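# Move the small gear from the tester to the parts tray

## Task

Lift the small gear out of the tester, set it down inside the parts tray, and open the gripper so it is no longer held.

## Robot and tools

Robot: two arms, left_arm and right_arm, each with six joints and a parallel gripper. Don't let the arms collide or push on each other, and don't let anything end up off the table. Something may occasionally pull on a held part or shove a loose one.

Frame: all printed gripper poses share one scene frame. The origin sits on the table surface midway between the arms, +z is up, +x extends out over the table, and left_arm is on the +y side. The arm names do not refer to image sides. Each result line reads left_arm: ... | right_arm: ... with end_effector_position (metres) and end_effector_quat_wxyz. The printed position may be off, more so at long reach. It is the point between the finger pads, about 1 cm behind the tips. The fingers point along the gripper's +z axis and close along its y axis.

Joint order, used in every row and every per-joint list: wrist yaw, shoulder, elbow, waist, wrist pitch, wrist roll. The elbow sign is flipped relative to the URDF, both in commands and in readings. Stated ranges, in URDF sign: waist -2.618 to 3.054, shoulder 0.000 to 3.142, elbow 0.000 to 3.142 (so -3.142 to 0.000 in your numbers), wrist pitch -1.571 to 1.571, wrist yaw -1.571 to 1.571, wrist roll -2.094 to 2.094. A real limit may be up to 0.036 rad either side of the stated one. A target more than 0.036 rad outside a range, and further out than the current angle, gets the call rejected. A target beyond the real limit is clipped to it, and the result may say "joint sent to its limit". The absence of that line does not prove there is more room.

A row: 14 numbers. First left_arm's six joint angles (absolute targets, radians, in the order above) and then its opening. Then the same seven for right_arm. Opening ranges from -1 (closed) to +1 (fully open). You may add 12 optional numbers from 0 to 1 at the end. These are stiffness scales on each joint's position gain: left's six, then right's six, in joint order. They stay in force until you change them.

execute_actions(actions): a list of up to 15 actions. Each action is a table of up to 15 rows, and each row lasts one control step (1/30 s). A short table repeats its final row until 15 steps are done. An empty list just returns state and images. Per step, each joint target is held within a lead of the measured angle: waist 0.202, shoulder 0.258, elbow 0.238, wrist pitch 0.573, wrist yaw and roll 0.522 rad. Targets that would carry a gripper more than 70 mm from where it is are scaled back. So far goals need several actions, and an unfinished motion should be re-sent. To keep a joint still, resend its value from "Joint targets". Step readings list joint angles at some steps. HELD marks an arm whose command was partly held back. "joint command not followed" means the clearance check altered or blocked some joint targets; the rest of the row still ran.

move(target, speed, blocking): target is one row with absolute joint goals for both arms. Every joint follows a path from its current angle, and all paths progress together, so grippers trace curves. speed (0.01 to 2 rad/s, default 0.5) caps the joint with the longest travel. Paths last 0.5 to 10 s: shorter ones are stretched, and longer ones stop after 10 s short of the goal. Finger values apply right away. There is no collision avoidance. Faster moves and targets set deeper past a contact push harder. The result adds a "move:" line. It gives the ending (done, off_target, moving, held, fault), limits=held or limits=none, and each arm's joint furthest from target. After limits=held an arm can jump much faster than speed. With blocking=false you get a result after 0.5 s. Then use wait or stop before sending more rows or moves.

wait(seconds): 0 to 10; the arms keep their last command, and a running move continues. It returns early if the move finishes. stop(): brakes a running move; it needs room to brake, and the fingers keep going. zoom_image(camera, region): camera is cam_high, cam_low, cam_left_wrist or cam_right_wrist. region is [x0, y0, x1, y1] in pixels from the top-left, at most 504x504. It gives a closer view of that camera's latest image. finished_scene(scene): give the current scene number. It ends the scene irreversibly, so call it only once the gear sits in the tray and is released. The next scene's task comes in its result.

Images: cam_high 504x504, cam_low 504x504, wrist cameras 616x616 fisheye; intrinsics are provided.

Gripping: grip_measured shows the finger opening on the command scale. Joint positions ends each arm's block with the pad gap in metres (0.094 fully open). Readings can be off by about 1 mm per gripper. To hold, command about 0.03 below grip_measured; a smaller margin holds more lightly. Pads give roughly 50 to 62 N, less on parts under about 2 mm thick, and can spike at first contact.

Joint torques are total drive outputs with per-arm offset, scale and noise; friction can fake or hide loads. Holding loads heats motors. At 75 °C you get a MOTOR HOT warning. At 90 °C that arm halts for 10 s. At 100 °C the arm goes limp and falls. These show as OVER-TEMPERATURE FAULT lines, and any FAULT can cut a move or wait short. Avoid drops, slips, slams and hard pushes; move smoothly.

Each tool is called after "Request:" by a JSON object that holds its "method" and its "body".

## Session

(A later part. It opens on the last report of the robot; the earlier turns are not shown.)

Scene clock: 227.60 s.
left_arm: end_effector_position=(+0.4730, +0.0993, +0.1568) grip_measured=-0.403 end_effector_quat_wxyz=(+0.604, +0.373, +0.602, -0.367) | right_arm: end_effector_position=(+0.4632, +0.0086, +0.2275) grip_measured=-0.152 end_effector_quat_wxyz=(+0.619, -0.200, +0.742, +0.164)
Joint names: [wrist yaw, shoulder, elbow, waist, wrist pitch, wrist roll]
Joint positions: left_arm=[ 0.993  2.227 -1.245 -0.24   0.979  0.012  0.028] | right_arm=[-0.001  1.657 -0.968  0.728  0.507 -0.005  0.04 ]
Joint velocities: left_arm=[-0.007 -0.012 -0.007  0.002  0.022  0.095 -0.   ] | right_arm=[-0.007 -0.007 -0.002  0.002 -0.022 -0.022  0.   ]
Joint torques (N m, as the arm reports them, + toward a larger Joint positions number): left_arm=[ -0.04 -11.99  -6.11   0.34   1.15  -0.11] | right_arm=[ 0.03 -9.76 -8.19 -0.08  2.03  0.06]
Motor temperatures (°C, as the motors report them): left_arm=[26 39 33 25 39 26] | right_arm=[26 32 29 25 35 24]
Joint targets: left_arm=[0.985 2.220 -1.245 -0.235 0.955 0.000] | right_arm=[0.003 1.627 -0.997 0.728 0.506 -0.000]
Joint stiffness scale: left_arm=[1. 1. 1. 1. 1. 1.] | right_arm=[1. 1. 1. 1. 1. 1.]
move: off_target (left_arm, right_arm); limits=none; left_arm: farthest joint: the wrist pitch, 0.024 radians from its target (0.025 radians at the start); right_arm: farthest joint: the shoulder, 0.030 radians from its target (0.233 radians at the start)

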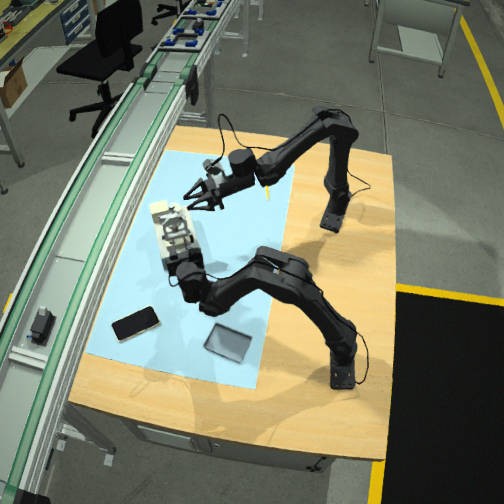

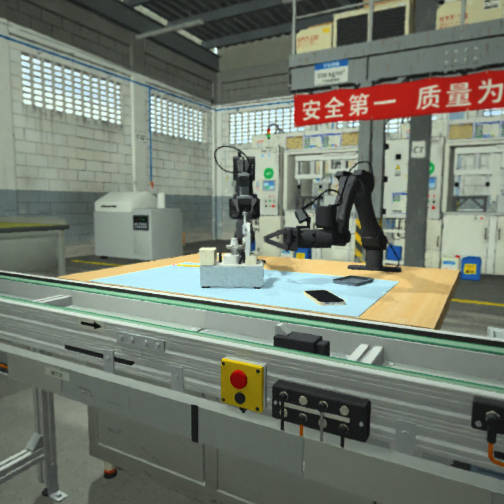

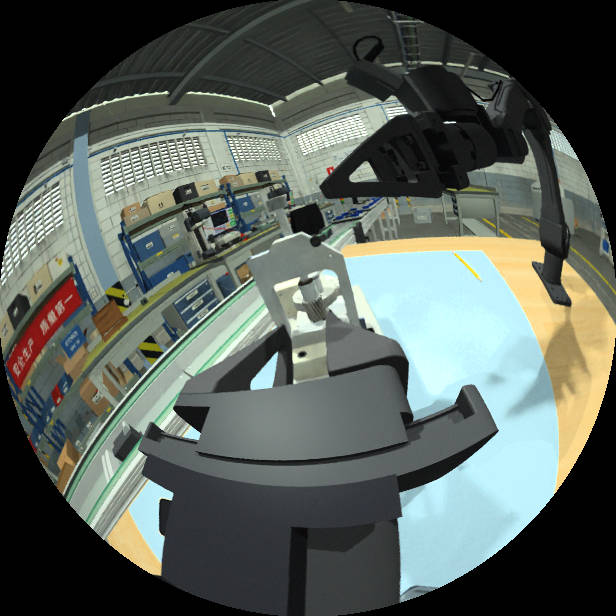

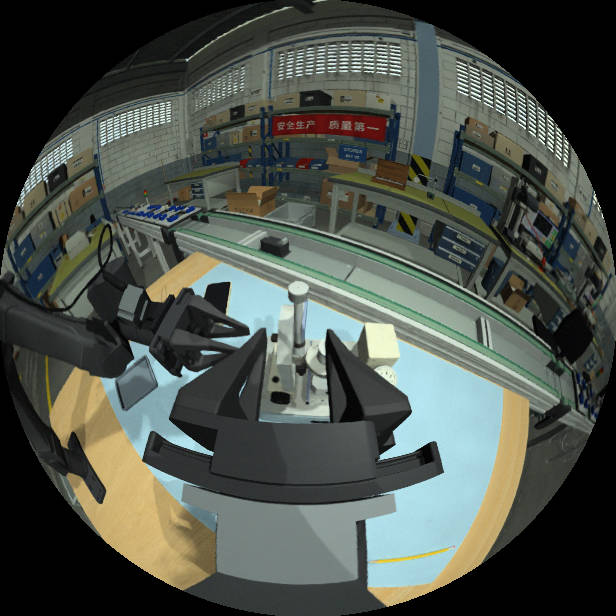

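The tester hasn't moved. Next is the intermediate approach I planned before.

Request:
{"method": "move", "body": {"target": [0.909, 2.336, -1.414, -0.321, 0.878, 0.0, -0.4, 0.003, 1.774, -1.130, 0.728, 0.487, 0.0, -0.15], "speed": 0.25}}

Request:
{"method": "zoom_image", "body": {"camera": "cam_left_wrist", "region": [180, 150, 440, 410]}}

Request:
{"method": "zoom_image", "body": {"camera": "cam_right_wrist", "region": [170, 220, 430, 440]}}

Scene clock: 234.43 s.
left_arm: end_effector_position=(+0.4958, +0.0621, +0.1462) grip_measured=-0.403 end_effector_quat_wxyz=(+0.596, +0.369, +0.610, -0.369) | right_arm: end_effector_position=(+0.4903, +0.0242, +0.2252) grip_measured=-0.152 end_effector_quat_wxyz=(+0.617, -0.201, +0.743, +0.164)
Joint names: [wrist yaw, shoulder, elbow, waist, wrist pitch, wrist roll]
Joint positions: left_arm=[ 0.917  2.322 -1.392 -0.315  0.902  0.011  0.028] | right_arm=[-0.001  1.772 -1.098  0.728  0.488 -0.005  0.04 ]
Joint velocities: left_arm=[ 0.022 -0.012 -0.022 -0.012  0.007 -0.066  0.   ] | right_arm=[ 0.007 -0.017  0.027  0.012  0.051 -0.051 -0.001]
Joint torques (N m, as the arm reports them, + toward a larger Joint positions number): left_arm=[ -0.04 -11.2   -7.89  -0.37   1.15  -0.13] | right_arm=[ 0.03 -8.42 -8.24  0.11  2.05  0.07]
Motor temperatures (°C, as the motors report them): left_arm=[26 39 33 25 39 26] | right_arm=[26 32 29 25 35 24]
Joint targets: left_arm=[0.909 2.336 -1.414 -0.321 0.878 -0.000] | right_arm=[0.003 1.774 -1.130 0.728 0.487 -0.000]
Joint stiffness scale: left_arm=[1. 1. 1. 1. 1. 1.] | right_arm=[1. 1. 1. 1. 1. 1.]
move: off_target (left_arm, right_arm); limits=none; left_arm: farthest joint: the wrist pitch, 0.024 radians from its target (0.101 radians at the start); right_arm: farthest joint: the elbow, 0.032 radians from its target (0.162 radians at the start)

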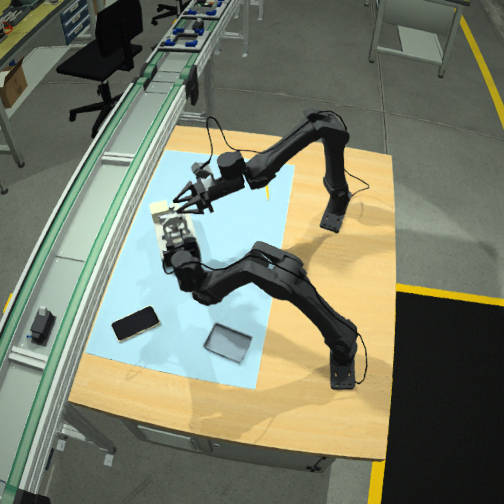

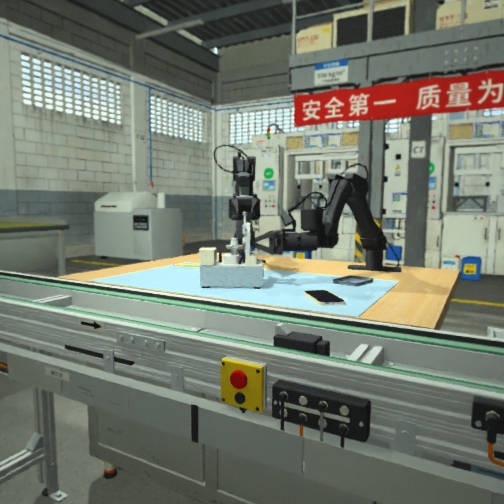

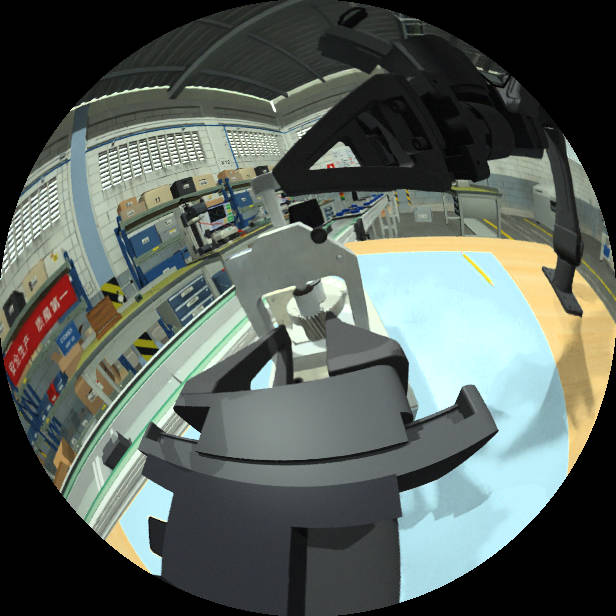

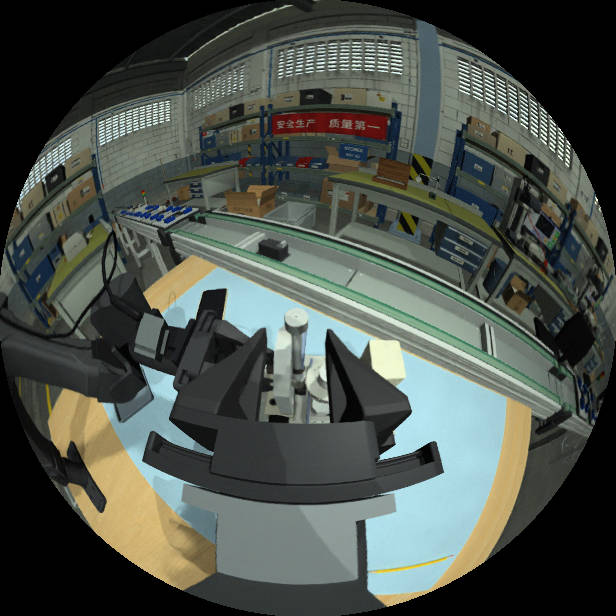

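Region (180, 150, 440, 410) of cam_left_wrist's 616x616 image, scaled by 1.938, with more detail than that image has.

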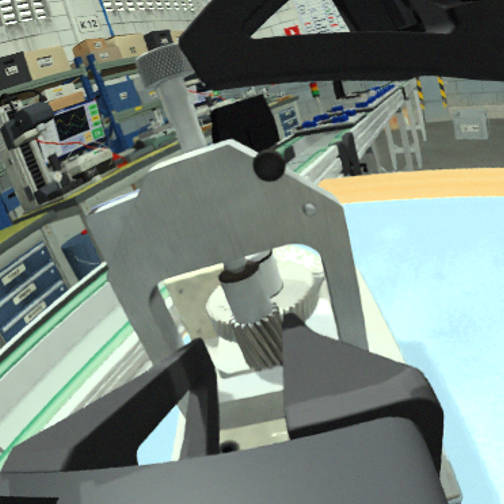

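Region (170, 220, 430, 440) of cam_right_wrist's 616x616 image, scaled by 1.938, with more detail than that image has; it fills the top 426 rows of this view, and the rest is white.

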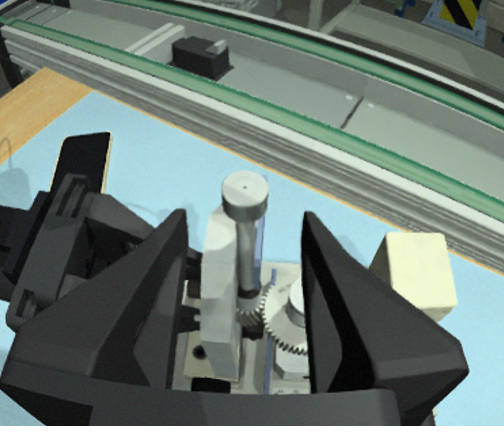

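Request:
{"method": "zoom_image", "body": {"camera": "cam_low", "region": [200, 200, 300, 280]}}

Region (200, 200, 300, 280) of cam_low's 504x504 image, scaled by 5.040, with more detail than that image has; it fills the top 403 rows of this view, and the rest is white.

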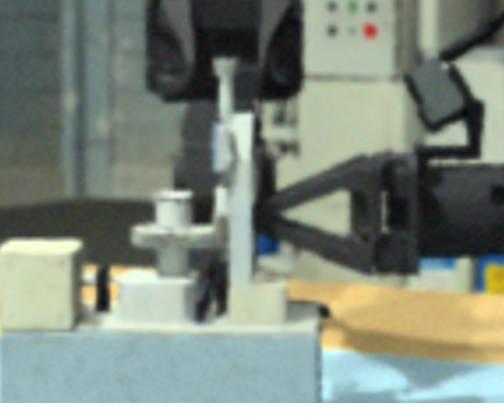

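Request:
{"method": "move", "body": {"target": [0.875, 2.3626, -1.4556, -0.355, 0.861, 0.0, -0.4, 0.003, 1.847, -1.228, 0.728, 0.467, 0.0, -0.15], "speed": 0.15}}

Request:
{"method": "zoom_image", "body": {"camera": "cam_left_wrist", "region": [180, 150, 440, 410]}}

Request:
{"method": "zoom_image", "body": {"camera": "cam_right_wrist", "region": [170, 220, 430, 440]}}

Scene clock: 278.83 s.
left_arm: end_effector_position=(+0.5007, +0.0467, +0.1443) grip_measured=-0.403 end_effector_quat_wxyz=(+0.596, +0.368, +0.611, -0.368) | right_arm: end_effector_position=(+0.5089, +0.0349, +0.2269) grip_measured=-0.152 end_effector_quat_wxyz=(+0.618, -0.200, +0.742, +0.164)
Joint names: [wrist yaw, shoulder, elbow, waist, wrist pitch, wrist roll]
Joint positions: left_arm=[ 0.883  2.347 -1.433 -0.346  0.885  0.011  0.028] | right_arm=[-0.001  1.845 -1.195  0.728  0.468 -0.005  0.04 ]
Joint velocities: left_arm=[-0.022 -0.022  0.017  0.007 -0.051 -0.007 -0.001] | right_arm=[ 0.007 -0.007 -0.002 -0.007 -0.125 -0.022  0.   ]
Joint torques (N m, as the arm reports them, + toward a larger Joint positions number): left_arm=[ -0.03 -11.36  -8.02  -0.62   1.15  -0.12] | right_arm=[ 0.   -9.36 -8.5  -0.03  2.05  0.  ]
Motor temperatures (°C, as the motors report them): left_arm=[26 39 35 25 40 26] | right_arm=[25 32 31 25 36 24]
Joint targets: left_arm=[0.875 2.363 -1.455 -0.355 0.861 0.000] | right_arm=[0.003 1.847 -1.228 0.728 0.467 -0.000]
Joint stiffness scale: left_arm=[1. 1. 1. 1. 1. 1.] | right_arm=[1. 1. 1. 1. 1. 1.]
move: off_target (left_arm, right_arm); limits=none; left_arm: farthest joint: the wrist pitch, 0.024 radians from its target (0.041 radians at the start); right_arm: farthest joint: the elbow, 0.033 radians from its target (0.130 radians at the start)

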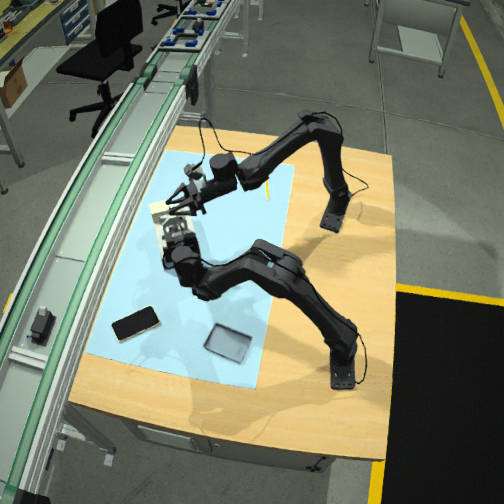

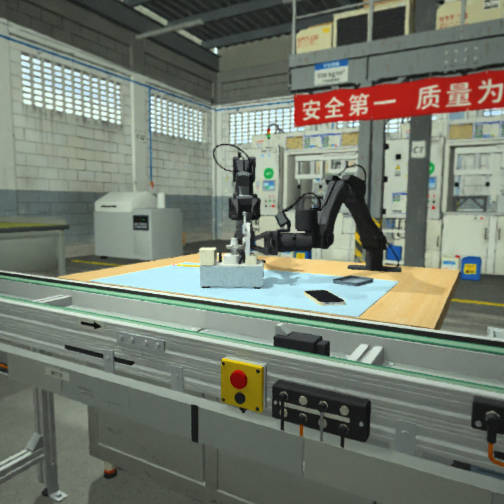

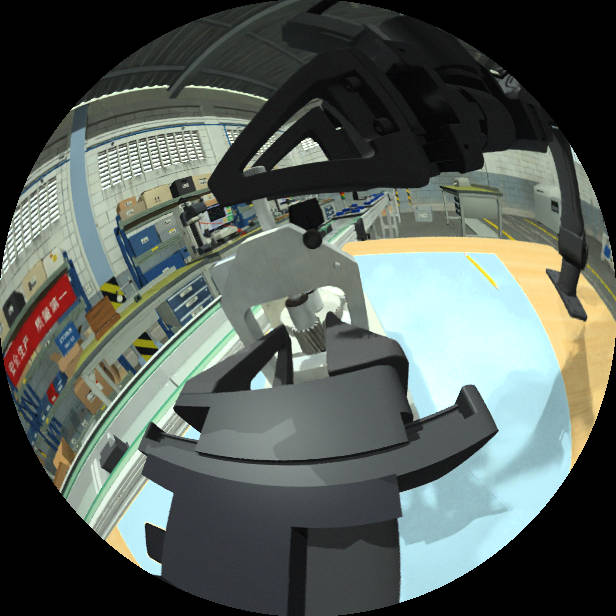

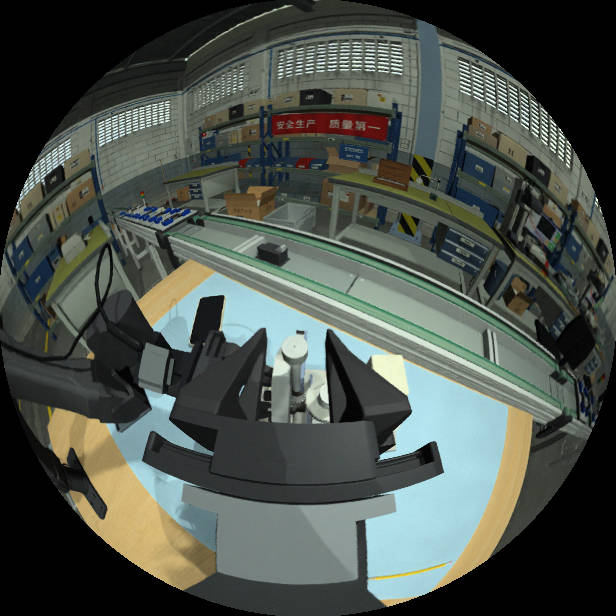

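Region (180, 150, 440, 410) of cam_left_wrist's 616x616 image, scaled by 1.938, with more detail than that image has.

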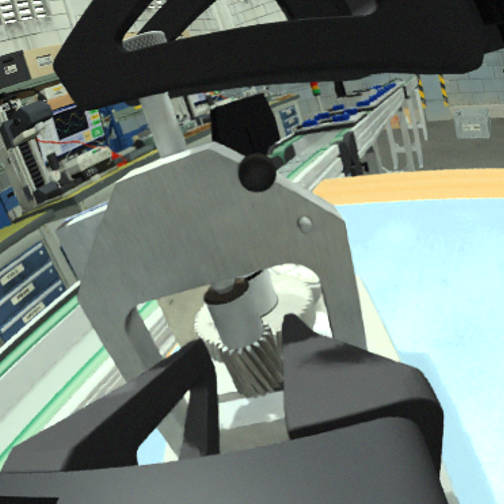

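Region (170, 220, 430, 440) of cam_right_wrist's 616x616 image, scaled by 1.938, with more detail than that image has; it fills the top 426 rows of this view, and the rest is white.

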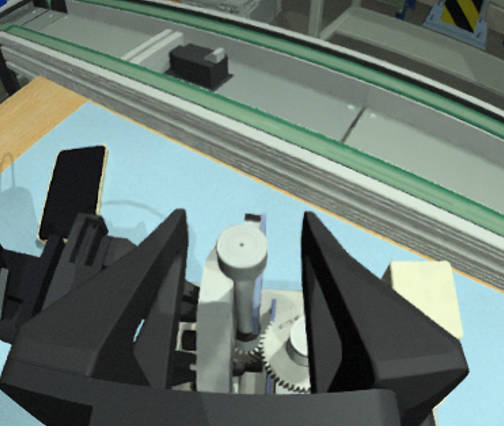

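Request:
{"method": "move", "body": {"target": [0.848, 2.401, -1.529, -0.385, 0.825, 0.0, -0.4, 0.003, 1.847, -1.228, 0.728, 0.467, 0.0, -0.72], "speed": 0.1}}

Request:
{"method": "zoom_image", "body": {"camera": "cam_left_wrist", "region": [180, 150, 440, 410]}}

Request:
{"method": "zoom_image", "body": {"camera": "cam_low", "region": [200, 200, 300, 280]}}

Scene clock: 301.10 s.
left_arm: end_effector_position=(+0.5098, +0.0303, +0.1480) grip_measured=-0.403 end_effector_quat_wxyz=(+0.600, +0.370, +0.607, -0.367) | right_arm: end_effector_position=(+0.5088, +0.0351, +0.2268) grip_measured=-0.700 end_effector_quat_wxyz=(+0.618, -0.201, +0.742, +0.165)
Joint names: [wrist yaw, shoulder, elbow, waist, wrist pitch, wrist roll]
Joint positions: left_arm=[ 0.856  2.382 -1.509 -0.375  0.856  0.011  0.028] | right_arm=[-0.003  1.845 -1.195  0.728  0.468 -0.005  0.014]
Joint velocities: left_arm=[ 0.037 -0.012 -0.007  0.007 -0.037  0.037 -0.001] | right_arm=[-0.066 -0.027  0.002 -0.007 -0.022 -0.022  0.   ]
Joint torques (N m, as the arm reports them, + toward a larger Joint positions number): left_arm=[  0.   -11.54  -7.96  -0.85   1.14  -0.13] | right_arm=[ 0.04 -9.12 -8.58 -0.11  2.06  0.05]
Motor temperatures (°C, as the motors report them): left_arm=[26 39 35 25 40 26] | right_arm=[25 32 31 25 36 24]
Joint targets: left_arm=[0.848 2.401 -1.529 -0.385 0.825 -0.000] | right_arm=[0.003 1.847 -1.228 0.728 0.467 0.000]
Joint stiffness scale: left_arm=[1. 1. 1. 1. 1. 1.] | right_arm=[1. 1. 1. 1. 1. 1.]
move: off_target (left_arm, right_arm); limits=none; left_arm: farthest joint: the wrist pitch, 0.031 radians from its target (0.059 radians at the start); right_arm: farthest joint: the elbow, 0.033 radians from its target (0.033 radians at the start)

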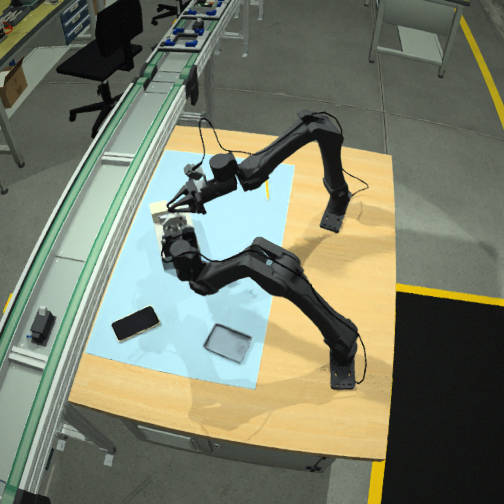

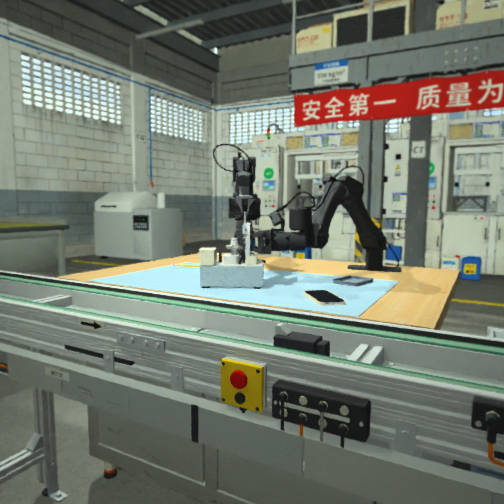

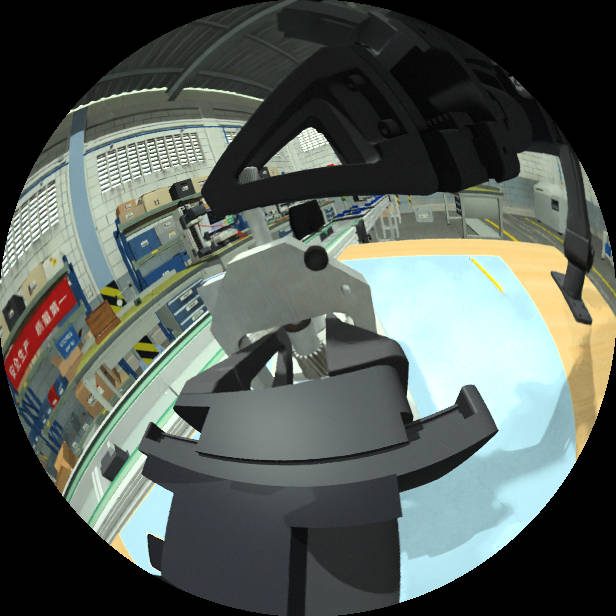

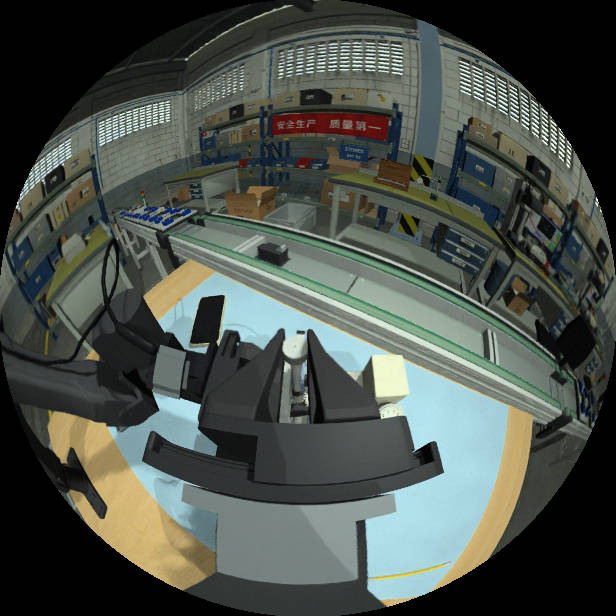

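Region (180, 150, 440, 410) of cam_left_wrist's 616x616 image, scaled by 1.938, with more detail than that image has.

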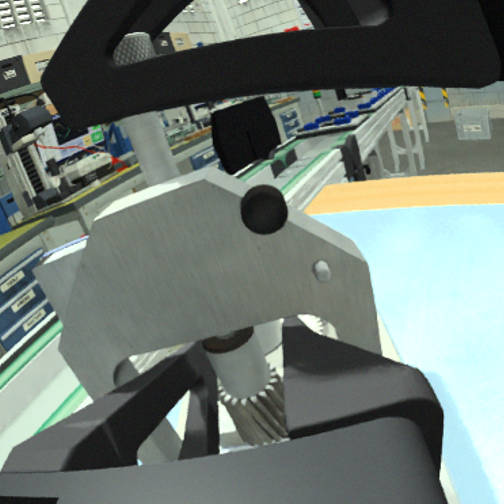

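Region (200, 200, 300, 280) of cam_low's 504x504 image, scaled by 5.040, with more detail than that image has; it fills the top 403 rows of this view, and the rest is white.

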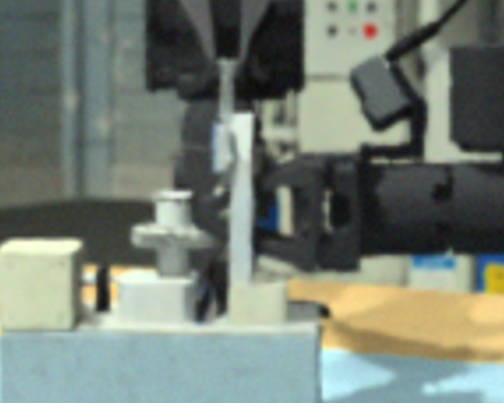

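Request:
{"method": "execute_actions", "body": {"actions": [[[0.848, 2.401, -1.529, -0.385, 0.825, 0.0, -0.55, 0.003, 1.847, -1.228, 0.728, 0.467, 0.0, -0.74]], [[0.848, 2.401, -1.529, -0.385, 0.825, 0.0, -0.70, 0.003, 1.847, -1.228, 0.728, 0.467, 0.0, -0.74]]]}}

Request:
{"method": "zoom_image", "body": {"camera": "cam_left_wrist", "region": [180, 150, 440, 410]}}

Scene clock: 312.03 s.
left_arm: end_effector_position=(+0.5100, +0.0302, +0.1485) grip_measured=-0.653 end_effector_quat_wxyz=(+0.601, +0.370, +0.606, -0.367) | right_arm: end_effector_position=(+0.5088, +0.0351, +0.2268) grip_measured=-0.700 end_effector_quat_wxyz=(+0.618, -0.201, +0.742, +0.165)
Joint names: [wrist yaw, shoulder, elbow, waist, wrist pitch, wrist roll]
Joint positions: left_arm=[ 0.854  2.382 -1.509 -0.375  0.859  0.01   0.016] | right_arm=[-0.003  1.845 -1.195  0.728  0.468 -0.005  0.014]
Joint velocities: left_arm=[ 0.066 -0.032 -0.012  0.002 -0.037  0.007 -0.   ] | right_arm=[ 0.022 -0.012 -0.002 -0.017  0.007 -0.007  0.001]
Joint torques (N m, as the arm reports them, + toward a larger Joint positions number): left_arm=[ -0.06 -11.48  -7.96  -0.74   1.05  -0.09] | right_arm=[ 0.04 -9.35 -8.56 -0.04  2.02  0.05]
Motor temperatures (°C, as the motors report them): left_arm=[26 40 35 25 40 26] | right_arm=[25 32 31 25 37 24]
Joint targets: left_arm=[0.848 2.401 -1.529 -0.385 0.825 -0.000] | right_arm=[0.003 1.847 -1.228 0.728 0.467 0.000]
Joint stiffness scale: left_arm=[1. 1. 1. 1. 1. 1.] | right_arm=[1. 1. 1. 1. 1. 1.]
Step readings (joint positions; steps 1 to 15: 1st action; 16 to 30: 2nd action):
0: left_arm=[0.856 2.382 -1.509 -0.375 0.856 0.011] | right_arm=[-0.003 1.845 -1.195 0.728 0.468 -0.005]
1: left_arm=[0.853 2.382 -1.509 -0.375 0.856 0.011] | right_arm=[-0.003 1.845 -1.195 0.728 0.468 -0.005]
2: left_arm=[0.851 2.382 -1.509 -0.375 0.856 0.011] | right_arm=[-0.003 1.845 -1.195 0.728 0.468 -0.005]
4: left_arm=[0.848 2.382 -1.509 -0.375 0.856 0.011] | right_arm=[-0.003 1.845 -1.195 0.728 0.468 -0.005]
8: left_arm=[0.848 2.382 -1.509 -0.375 0.856 0.011] | right_arm=[-0.003 1.845 -1.195 0.728 0.468 -0.005]
15: left_arm=[0.848 2.382 -1.509 -0.375 0.856 0.011] | right_arm=[-0.003 1.845 -1.195 0.728 0.468 -0.005]
16: left_arm=[0.853 2.382 -1.509 -0.375 0.858 0.010] | right_arm=[-0.003 1.845 -1.195 0.728 0.468 -0.005]
17: left_arm=[0.854 2.382 -1.509 -0.375 0.859 0.010] | right_arm=[-0.003 1.845 -1.195 0.728 0.468 -0.005]
19: left_arm=[0.854 2.382 -1.509 -0.375 0.859 0.010] | right_arm=[-0.003 1.845 -1.195 0.728 0.468 -0.005]
23: left_arm=[0.854 2.382 -1.509 -0.375 0.859 0.010] | right_arm=[-0.003 1.845 -1.195 0.728 0.468 -0.005]
30: Joint positions above

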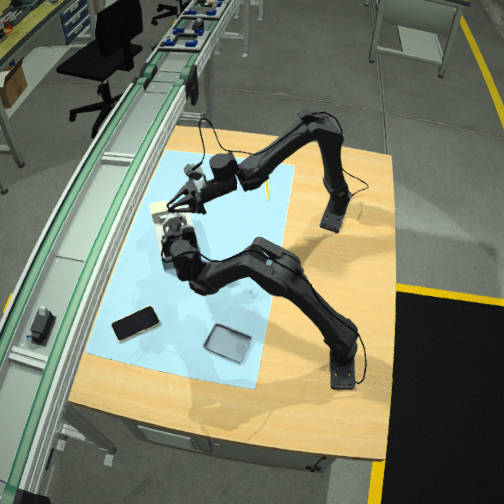

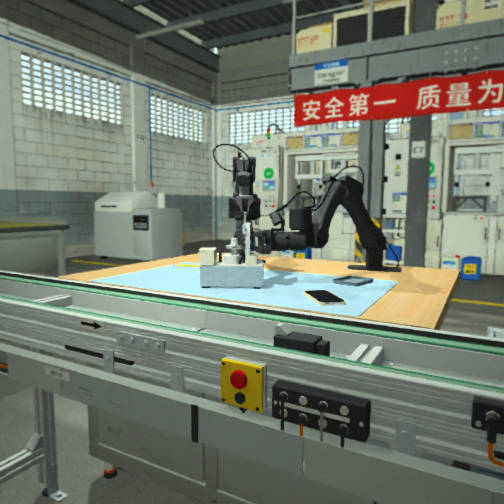

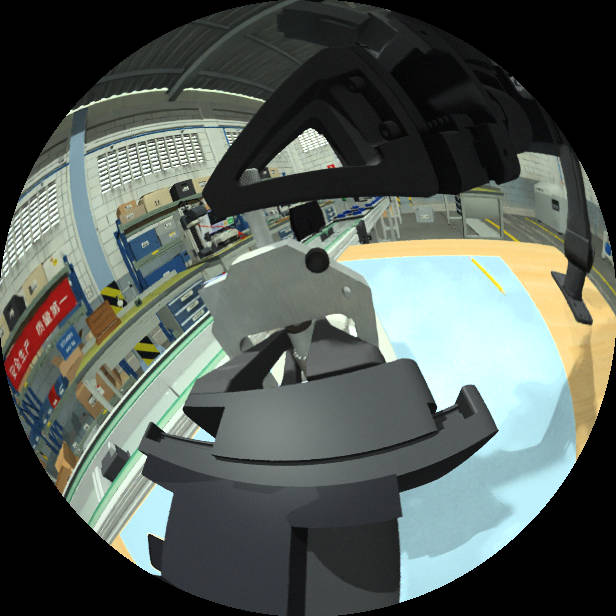

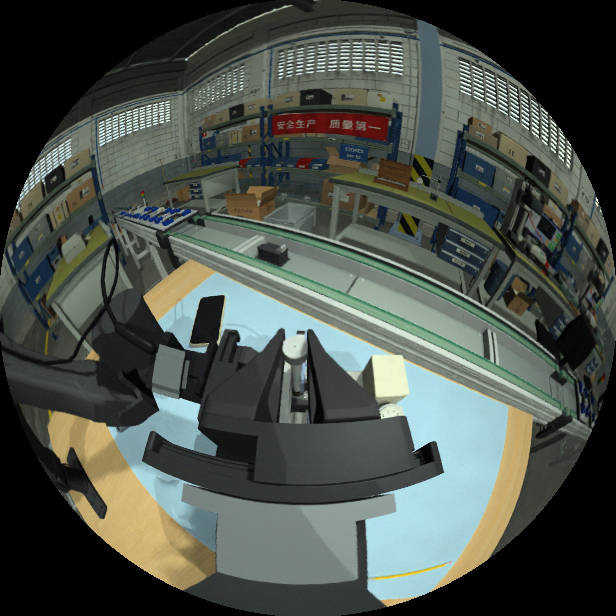

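Region (180, 150, 440, 410) of cam_left_wrist's 616x616 image, scaled by 1.938, with more detail than that image has.

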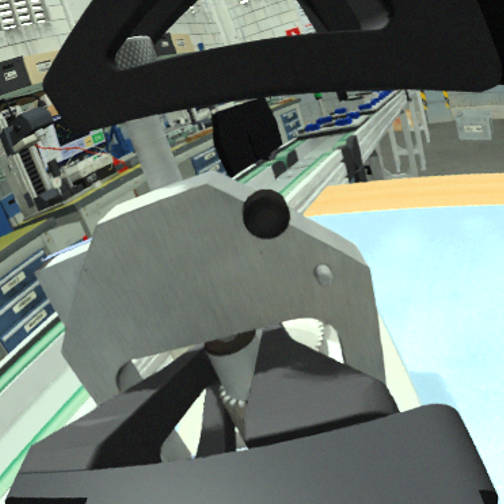

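Request:
{"method": "execute_actions", "body": {"actions": [[[0.855, 2.385, -1.515, -0.377, 0.855, 0.0, -0.69, 0.003, 1.815, -1.238, 0.728, 0.55, 0.0, -0.74]], [[0.855, 2.385, -1.515, -0.377, 0.855, 0.0, -0.69, 0.003, 1.79, -1.248, 0.728, 0.64, 0.0, -0.74]], [[0.855, 2.385, -1.515, -0.377, 0.855, 0.0, -0.69, 0.003, 1.79, -1.248, 0.728, 0.64, 0.0, -0.74]]]}}

Request:
{"method": "zoom_image", "body": {"camera": "cam_left_wrist", "region": [180, 150, 440, 410]}}

Scene clock: 355.63 s.
left_arm: end_effector_position=(+0.5100, +0.0302, +0.1491) grip_measured=-0.653 end_effector_quat_wxyz=(+0.602, +0.370, +0.605, -0.366) | right_arm: end_effector_position=(+0.5093, +0.0354, +0.2299) grip_measured=-0.700 end_effector_quat_wxyz=(+0.622, -0.200, +0.738, +0.166)
Joint names: [wrist yaw, shoulder, elbow, waist, wrist pitch, wrist roll]
Joint positions: left_arm=[ 0.854  2.382 -1.509 -0.375  0.863  0.01   0.016] | right_arm=[-0.003  1.845 -1.195  0.728  0.479 -0.005  0.014]
Joint velocities: left_arm=[-0.051  0.012  0.002  0.002  0.007 -0.11   0.001] | right_arm=[-0.066 -0.002  0.007 -0.012 -0.037 -0.037  0.   ]
Joint torques (N m, as the arm reports them, + toward a larger Joint positions number): left_arm=[  0.04 -12.84  -6.99  -0.31   1.34  -0.12] | right_arm=[ -0.03 -13.46  -9.75  -0.16   3.76   0.07]
Motor temperatures (°C, as the motors report them): left_arm=[26 40 35 25 39 26] | right_arm=[25 32 31 25 38 24]
Joint targets: left_arm=[0.855 2.385 -1.515 -0.377 0.855 0.000] | right_arm=[0.003 1.793 -1.245 0.728 0.632 -0.000]
Joint stiffness scale: left_arm=[1. 1. 1. 1. 1. 1.] | right_arm=[1. 1. 1. 1. 1. 1.]
Step readings (joint positions; steps 1 to 15: 1st action; 16 to 30: 2nd action; 31 to 45: 3rd action):
0: left_arm=[0.854 2.382 -1.509 -0.375 0.859 0.010] | right_arm=[-0.003 1.845 -1.195 0.728 0.468 -0.005]
1: left_arm=[0.854 2.382 -1.509 -0.375 0.861 0.010] | right_arm=[-0.003 1.845 -1.195 0.728 0.471 -0.005]
2: left_arm=[0.854 2.382 -1.509 -0.375 0.862 0.010] | right_arm=[-0.003 1.845 -1.195 0.728 0.472 -0.005]
4: left_arm=[0.854 2.382 -1.509 -0.375 0.862 0.010] | right_arm=[-0.003 1.845 -1.195 0.728 0.472 -0.005]
8: left_arm=[0.854 2.382 -1.509 -0.375 0.862 0.010] | right_arm=[-0.003 1.845 -1.195 0.728 0.472 -0.005]
15: left_arm=[0.854 2.382 -1.509 -0.375 0.862 0.010] | right_arm=[-0.003 1.845 -1.195 0.728 0.472 -0.005]
16: left_arm=[0.854 2.382 -1.509 -0.375 0.863 0.010] | right_arm=[-0.003 1.845 -1.195 0.728 0.477 -0.005]
17: left_arm=[0.854 2.382 -1.509 -0.375 0.863 0.010] | right_arm=[-0.003 1.845 -1.195 0.728 0.479 -0.005]
19: left_arm=[0.854 2.382 -1.509 -0.375 0.863 0.010] | right_arm=[-0.003 1.845 -1.195 0.728 0.479 -0.005]
23: left_arm=[0.854 2.382 -1.509 -0.375 0.863 0.010] | right_arm=[-0.003 1.845 -1.195 0.728 0.479 -0.005]
30: left_arm=[0.854 2.382 -1.509 -0.375 0.863 0.010] | right_arm=[-0.003 1.845 -1.195 0.728 0.479 -0.005]
31: left_arm=[0.854 2.382 -1.509 -0.375 0.863 0.010] | right_arm=[-0.003 1.845 -1.195 0.728 0.479 -0.005]
32: left_arm=[0.854 2.382 -1.509 -0.375 0.863 0.010] | right_arm=[-0.003 1.845 -1.195 0.728 0.479 -0.005]
34: left_arm=[0.854 2.382 -1.509 -0.375 0.863 0.010] | right_arm=[-0.003 1.845 -1.195 0.728 0.479 -0.005]
38: left_arm=[0.854 2.382 -1.509 -0.375 0.863 0.010] | right_arm=[-0.003 1.845 -1.195 0.728 0.479 -0.005]
45: Joint positions above

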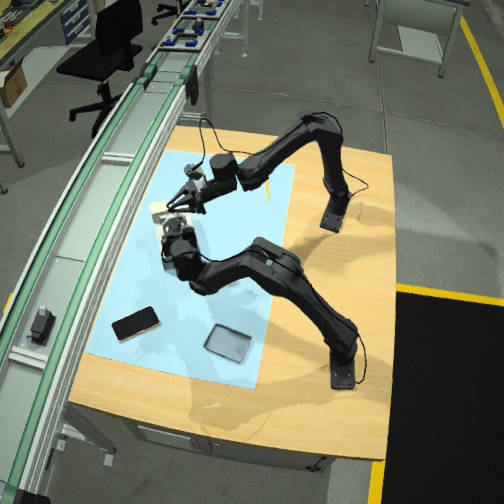

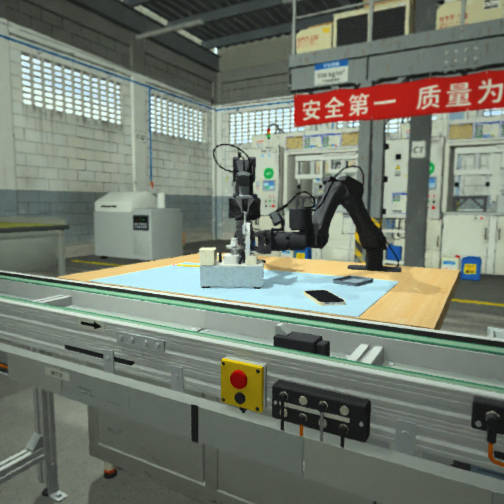

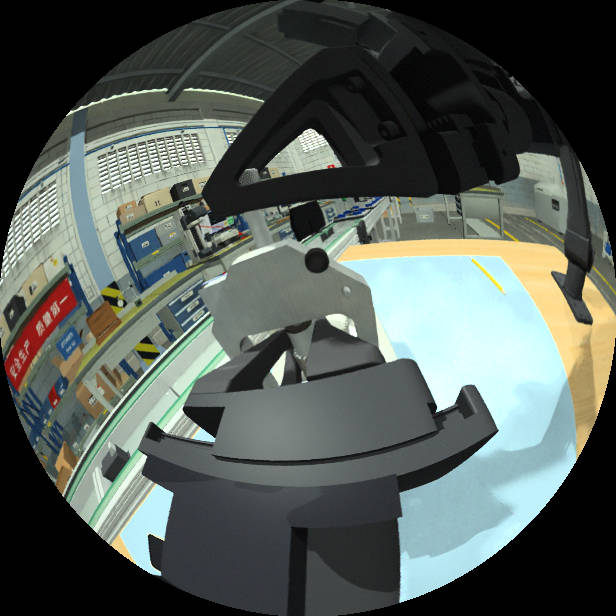

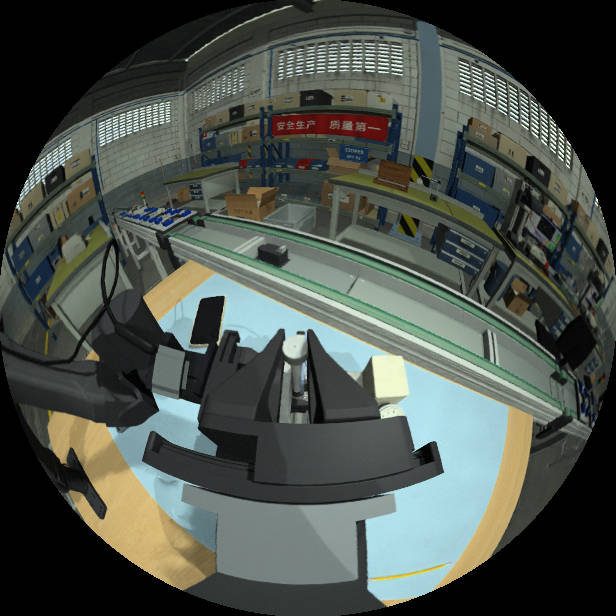

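Region (180, 150, 440, 410) of cam_left_wrist's 616x616 image, scaled by 1.938, with more detail than that image has.

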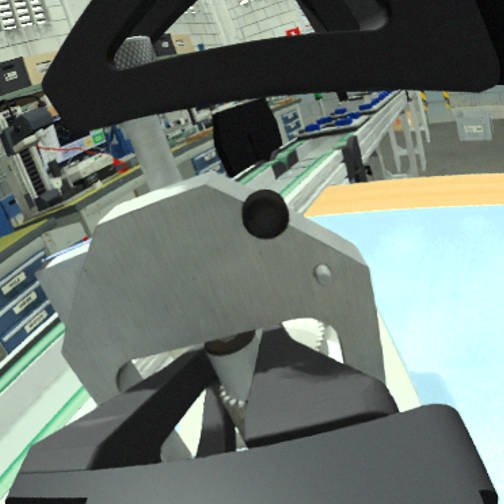

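Request:
{"method": "execute_actions", "body": {"actions": [[[0.855, 2.385, -1.515, -0.377, 0.855, 0.0, -0.69, 0.003, 1.80, -1.225, 0.728, 0.70, 0.0, -0.74]], [[0.855, 2.385, -1.515, -0.377, 0.855, 0.0, -0.69, 0.003, 1.80, -1.225, 0.728, 0.72, 0.0, -0.74]]]}}

Scene clock: 371.77 s.
left_arm: end_effector_position=(+0.5100, +0.0302, +0.1491) grip_measured=-0.653 end_effector_quat_wxyz=(+0.602, +0.370, +0.605, -0.366) | right_arm: end_effector_position=(+0.5093, +0.0354, +0.2352) grip_measured=-0.700 end_effector_quat_wxyz=(+0.635, -0.197, +0.728, +0.169)
Joint names: [wrist yaw, shoulder, elbow, waist, wrist pitch, wrist roll]
Joint positions: left_arm=[ 0.854  2.382 -1.509 -0.375  0.863  0.01   0.016] | right_arm=[-0.003  1.845 -1.182  0.728  0.525 -0.005  0.014]
Joint velocities: left_arm=[ 0.066  0.017  0.012 -0.012 -0.037 -0.022 -0.   ] | right_arm=[-0.037 -0.012  0.012  0.007 -0.007 -0.037  0.001]
Joint torques (N m, as the arm reports them, + toward a larger Joint positions number): left_arm=[  0.04 -12.81  -6.87  -0.24   1.34  -0.13] | right_arm=[  0.01 -12.77  -9.27  -0.03   4.2    0.01]
Motor temperatures (°C, as the motors report them): left_arm=[26 41 35 25 40 26] | right_arm=[25 35 32 25 46 24]
Joint targets: left_arm=[0.855 2.385 -1.515 -0.377 0.855 0.000] | right_arm=[0.003 1.800 -1.224 0.728 0.719 -0.000]
Joint stiffness scale: left_arm=[1. 1. 1. 1. 1. 1.] | right_arm=[1. 1. 1. 1. 1. 1.]
Step readings (joint positions; steps 1 to 15: 1st action; 16 to 30: 2nd action):
0: left_arm=[0.854 2.382 -1.509 -0.375 0.863 0.010] | right_arm=[-0.003 1.845 -1.195 0.728 0.479 -0.005]
1: left_arm=[0.854 2.382 -1.509 -0.375 0.863 0.010] | right_arm=[-0.003 1.845 -1.194 0.728 0.485 -0.005]
2: left_arm=[0.854 2.382 -1.509 -0.375 0.863 0.010] | right_arm=[-0.003 1.845 -1.191 0.728 0.494 -0.005]
4: left_arm=[0.854 2.382 -1.509 -0.375 0.863 0.010] | right_arm=[-0.003 1.845 -1.188 0.728 0.504 -0.005]
8: left_arm=[0.854 2.382 -1.509 -0.375 0.863 0.010] | right_arm=[-0.003 1.845 -1.186 0.728 0.512 -0.005]
15: left_arm=[0.854 2.382 -1.509 -0.375 0.863 0.010] | right_arm=[-0.003 1.845 -1.186 0.728 0.514 -0.005]
16: left_arm=[0.854 2.382 -1.509 -0.375 0.863 0.010] | right_arm=[-0.003 1.845 -1.185 0.728 0.516 -0.005]
17: left_arm=[0.854 2.382 -1.509 -0.375 0.863 0.010] | right_arm=[-0.003 1.845 -1.184 0.728 0.519 -0.005]
19: left_arm=[0.854 2.382 -1.509 -0.375 0.863 0.010] | right_arm=[-0.003 1.845 -1.184 0.728 0.522 -0.005]
23: left_arm=[0.854 2.382 -1.509 -0.375 0.863 0.010] | right_arm=[-0.003 1.845 -1.183 0.728 0.525 -0.005]
30: Joint positions above

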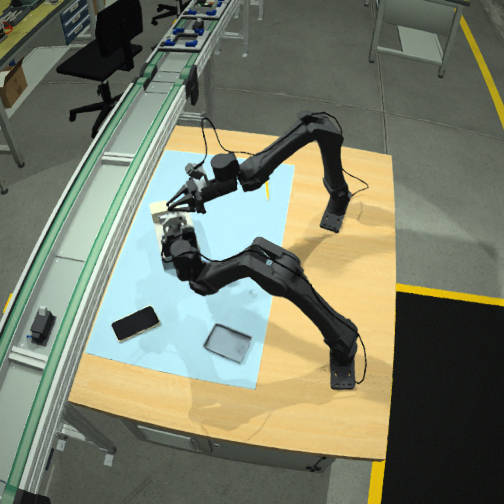

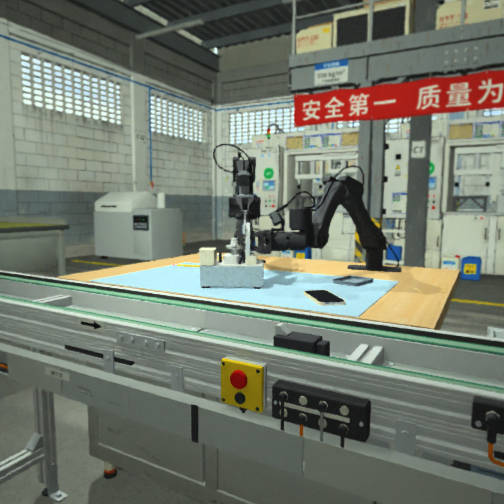

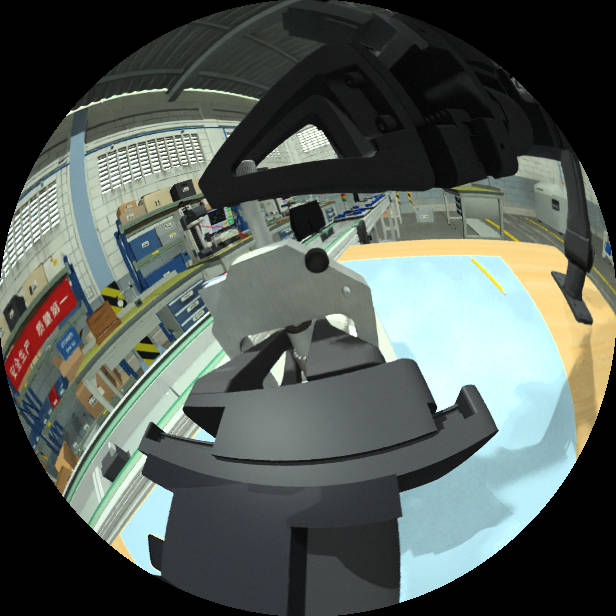

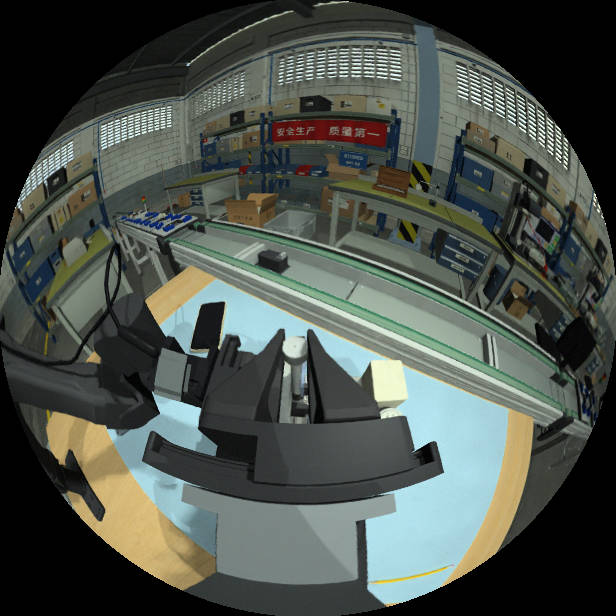

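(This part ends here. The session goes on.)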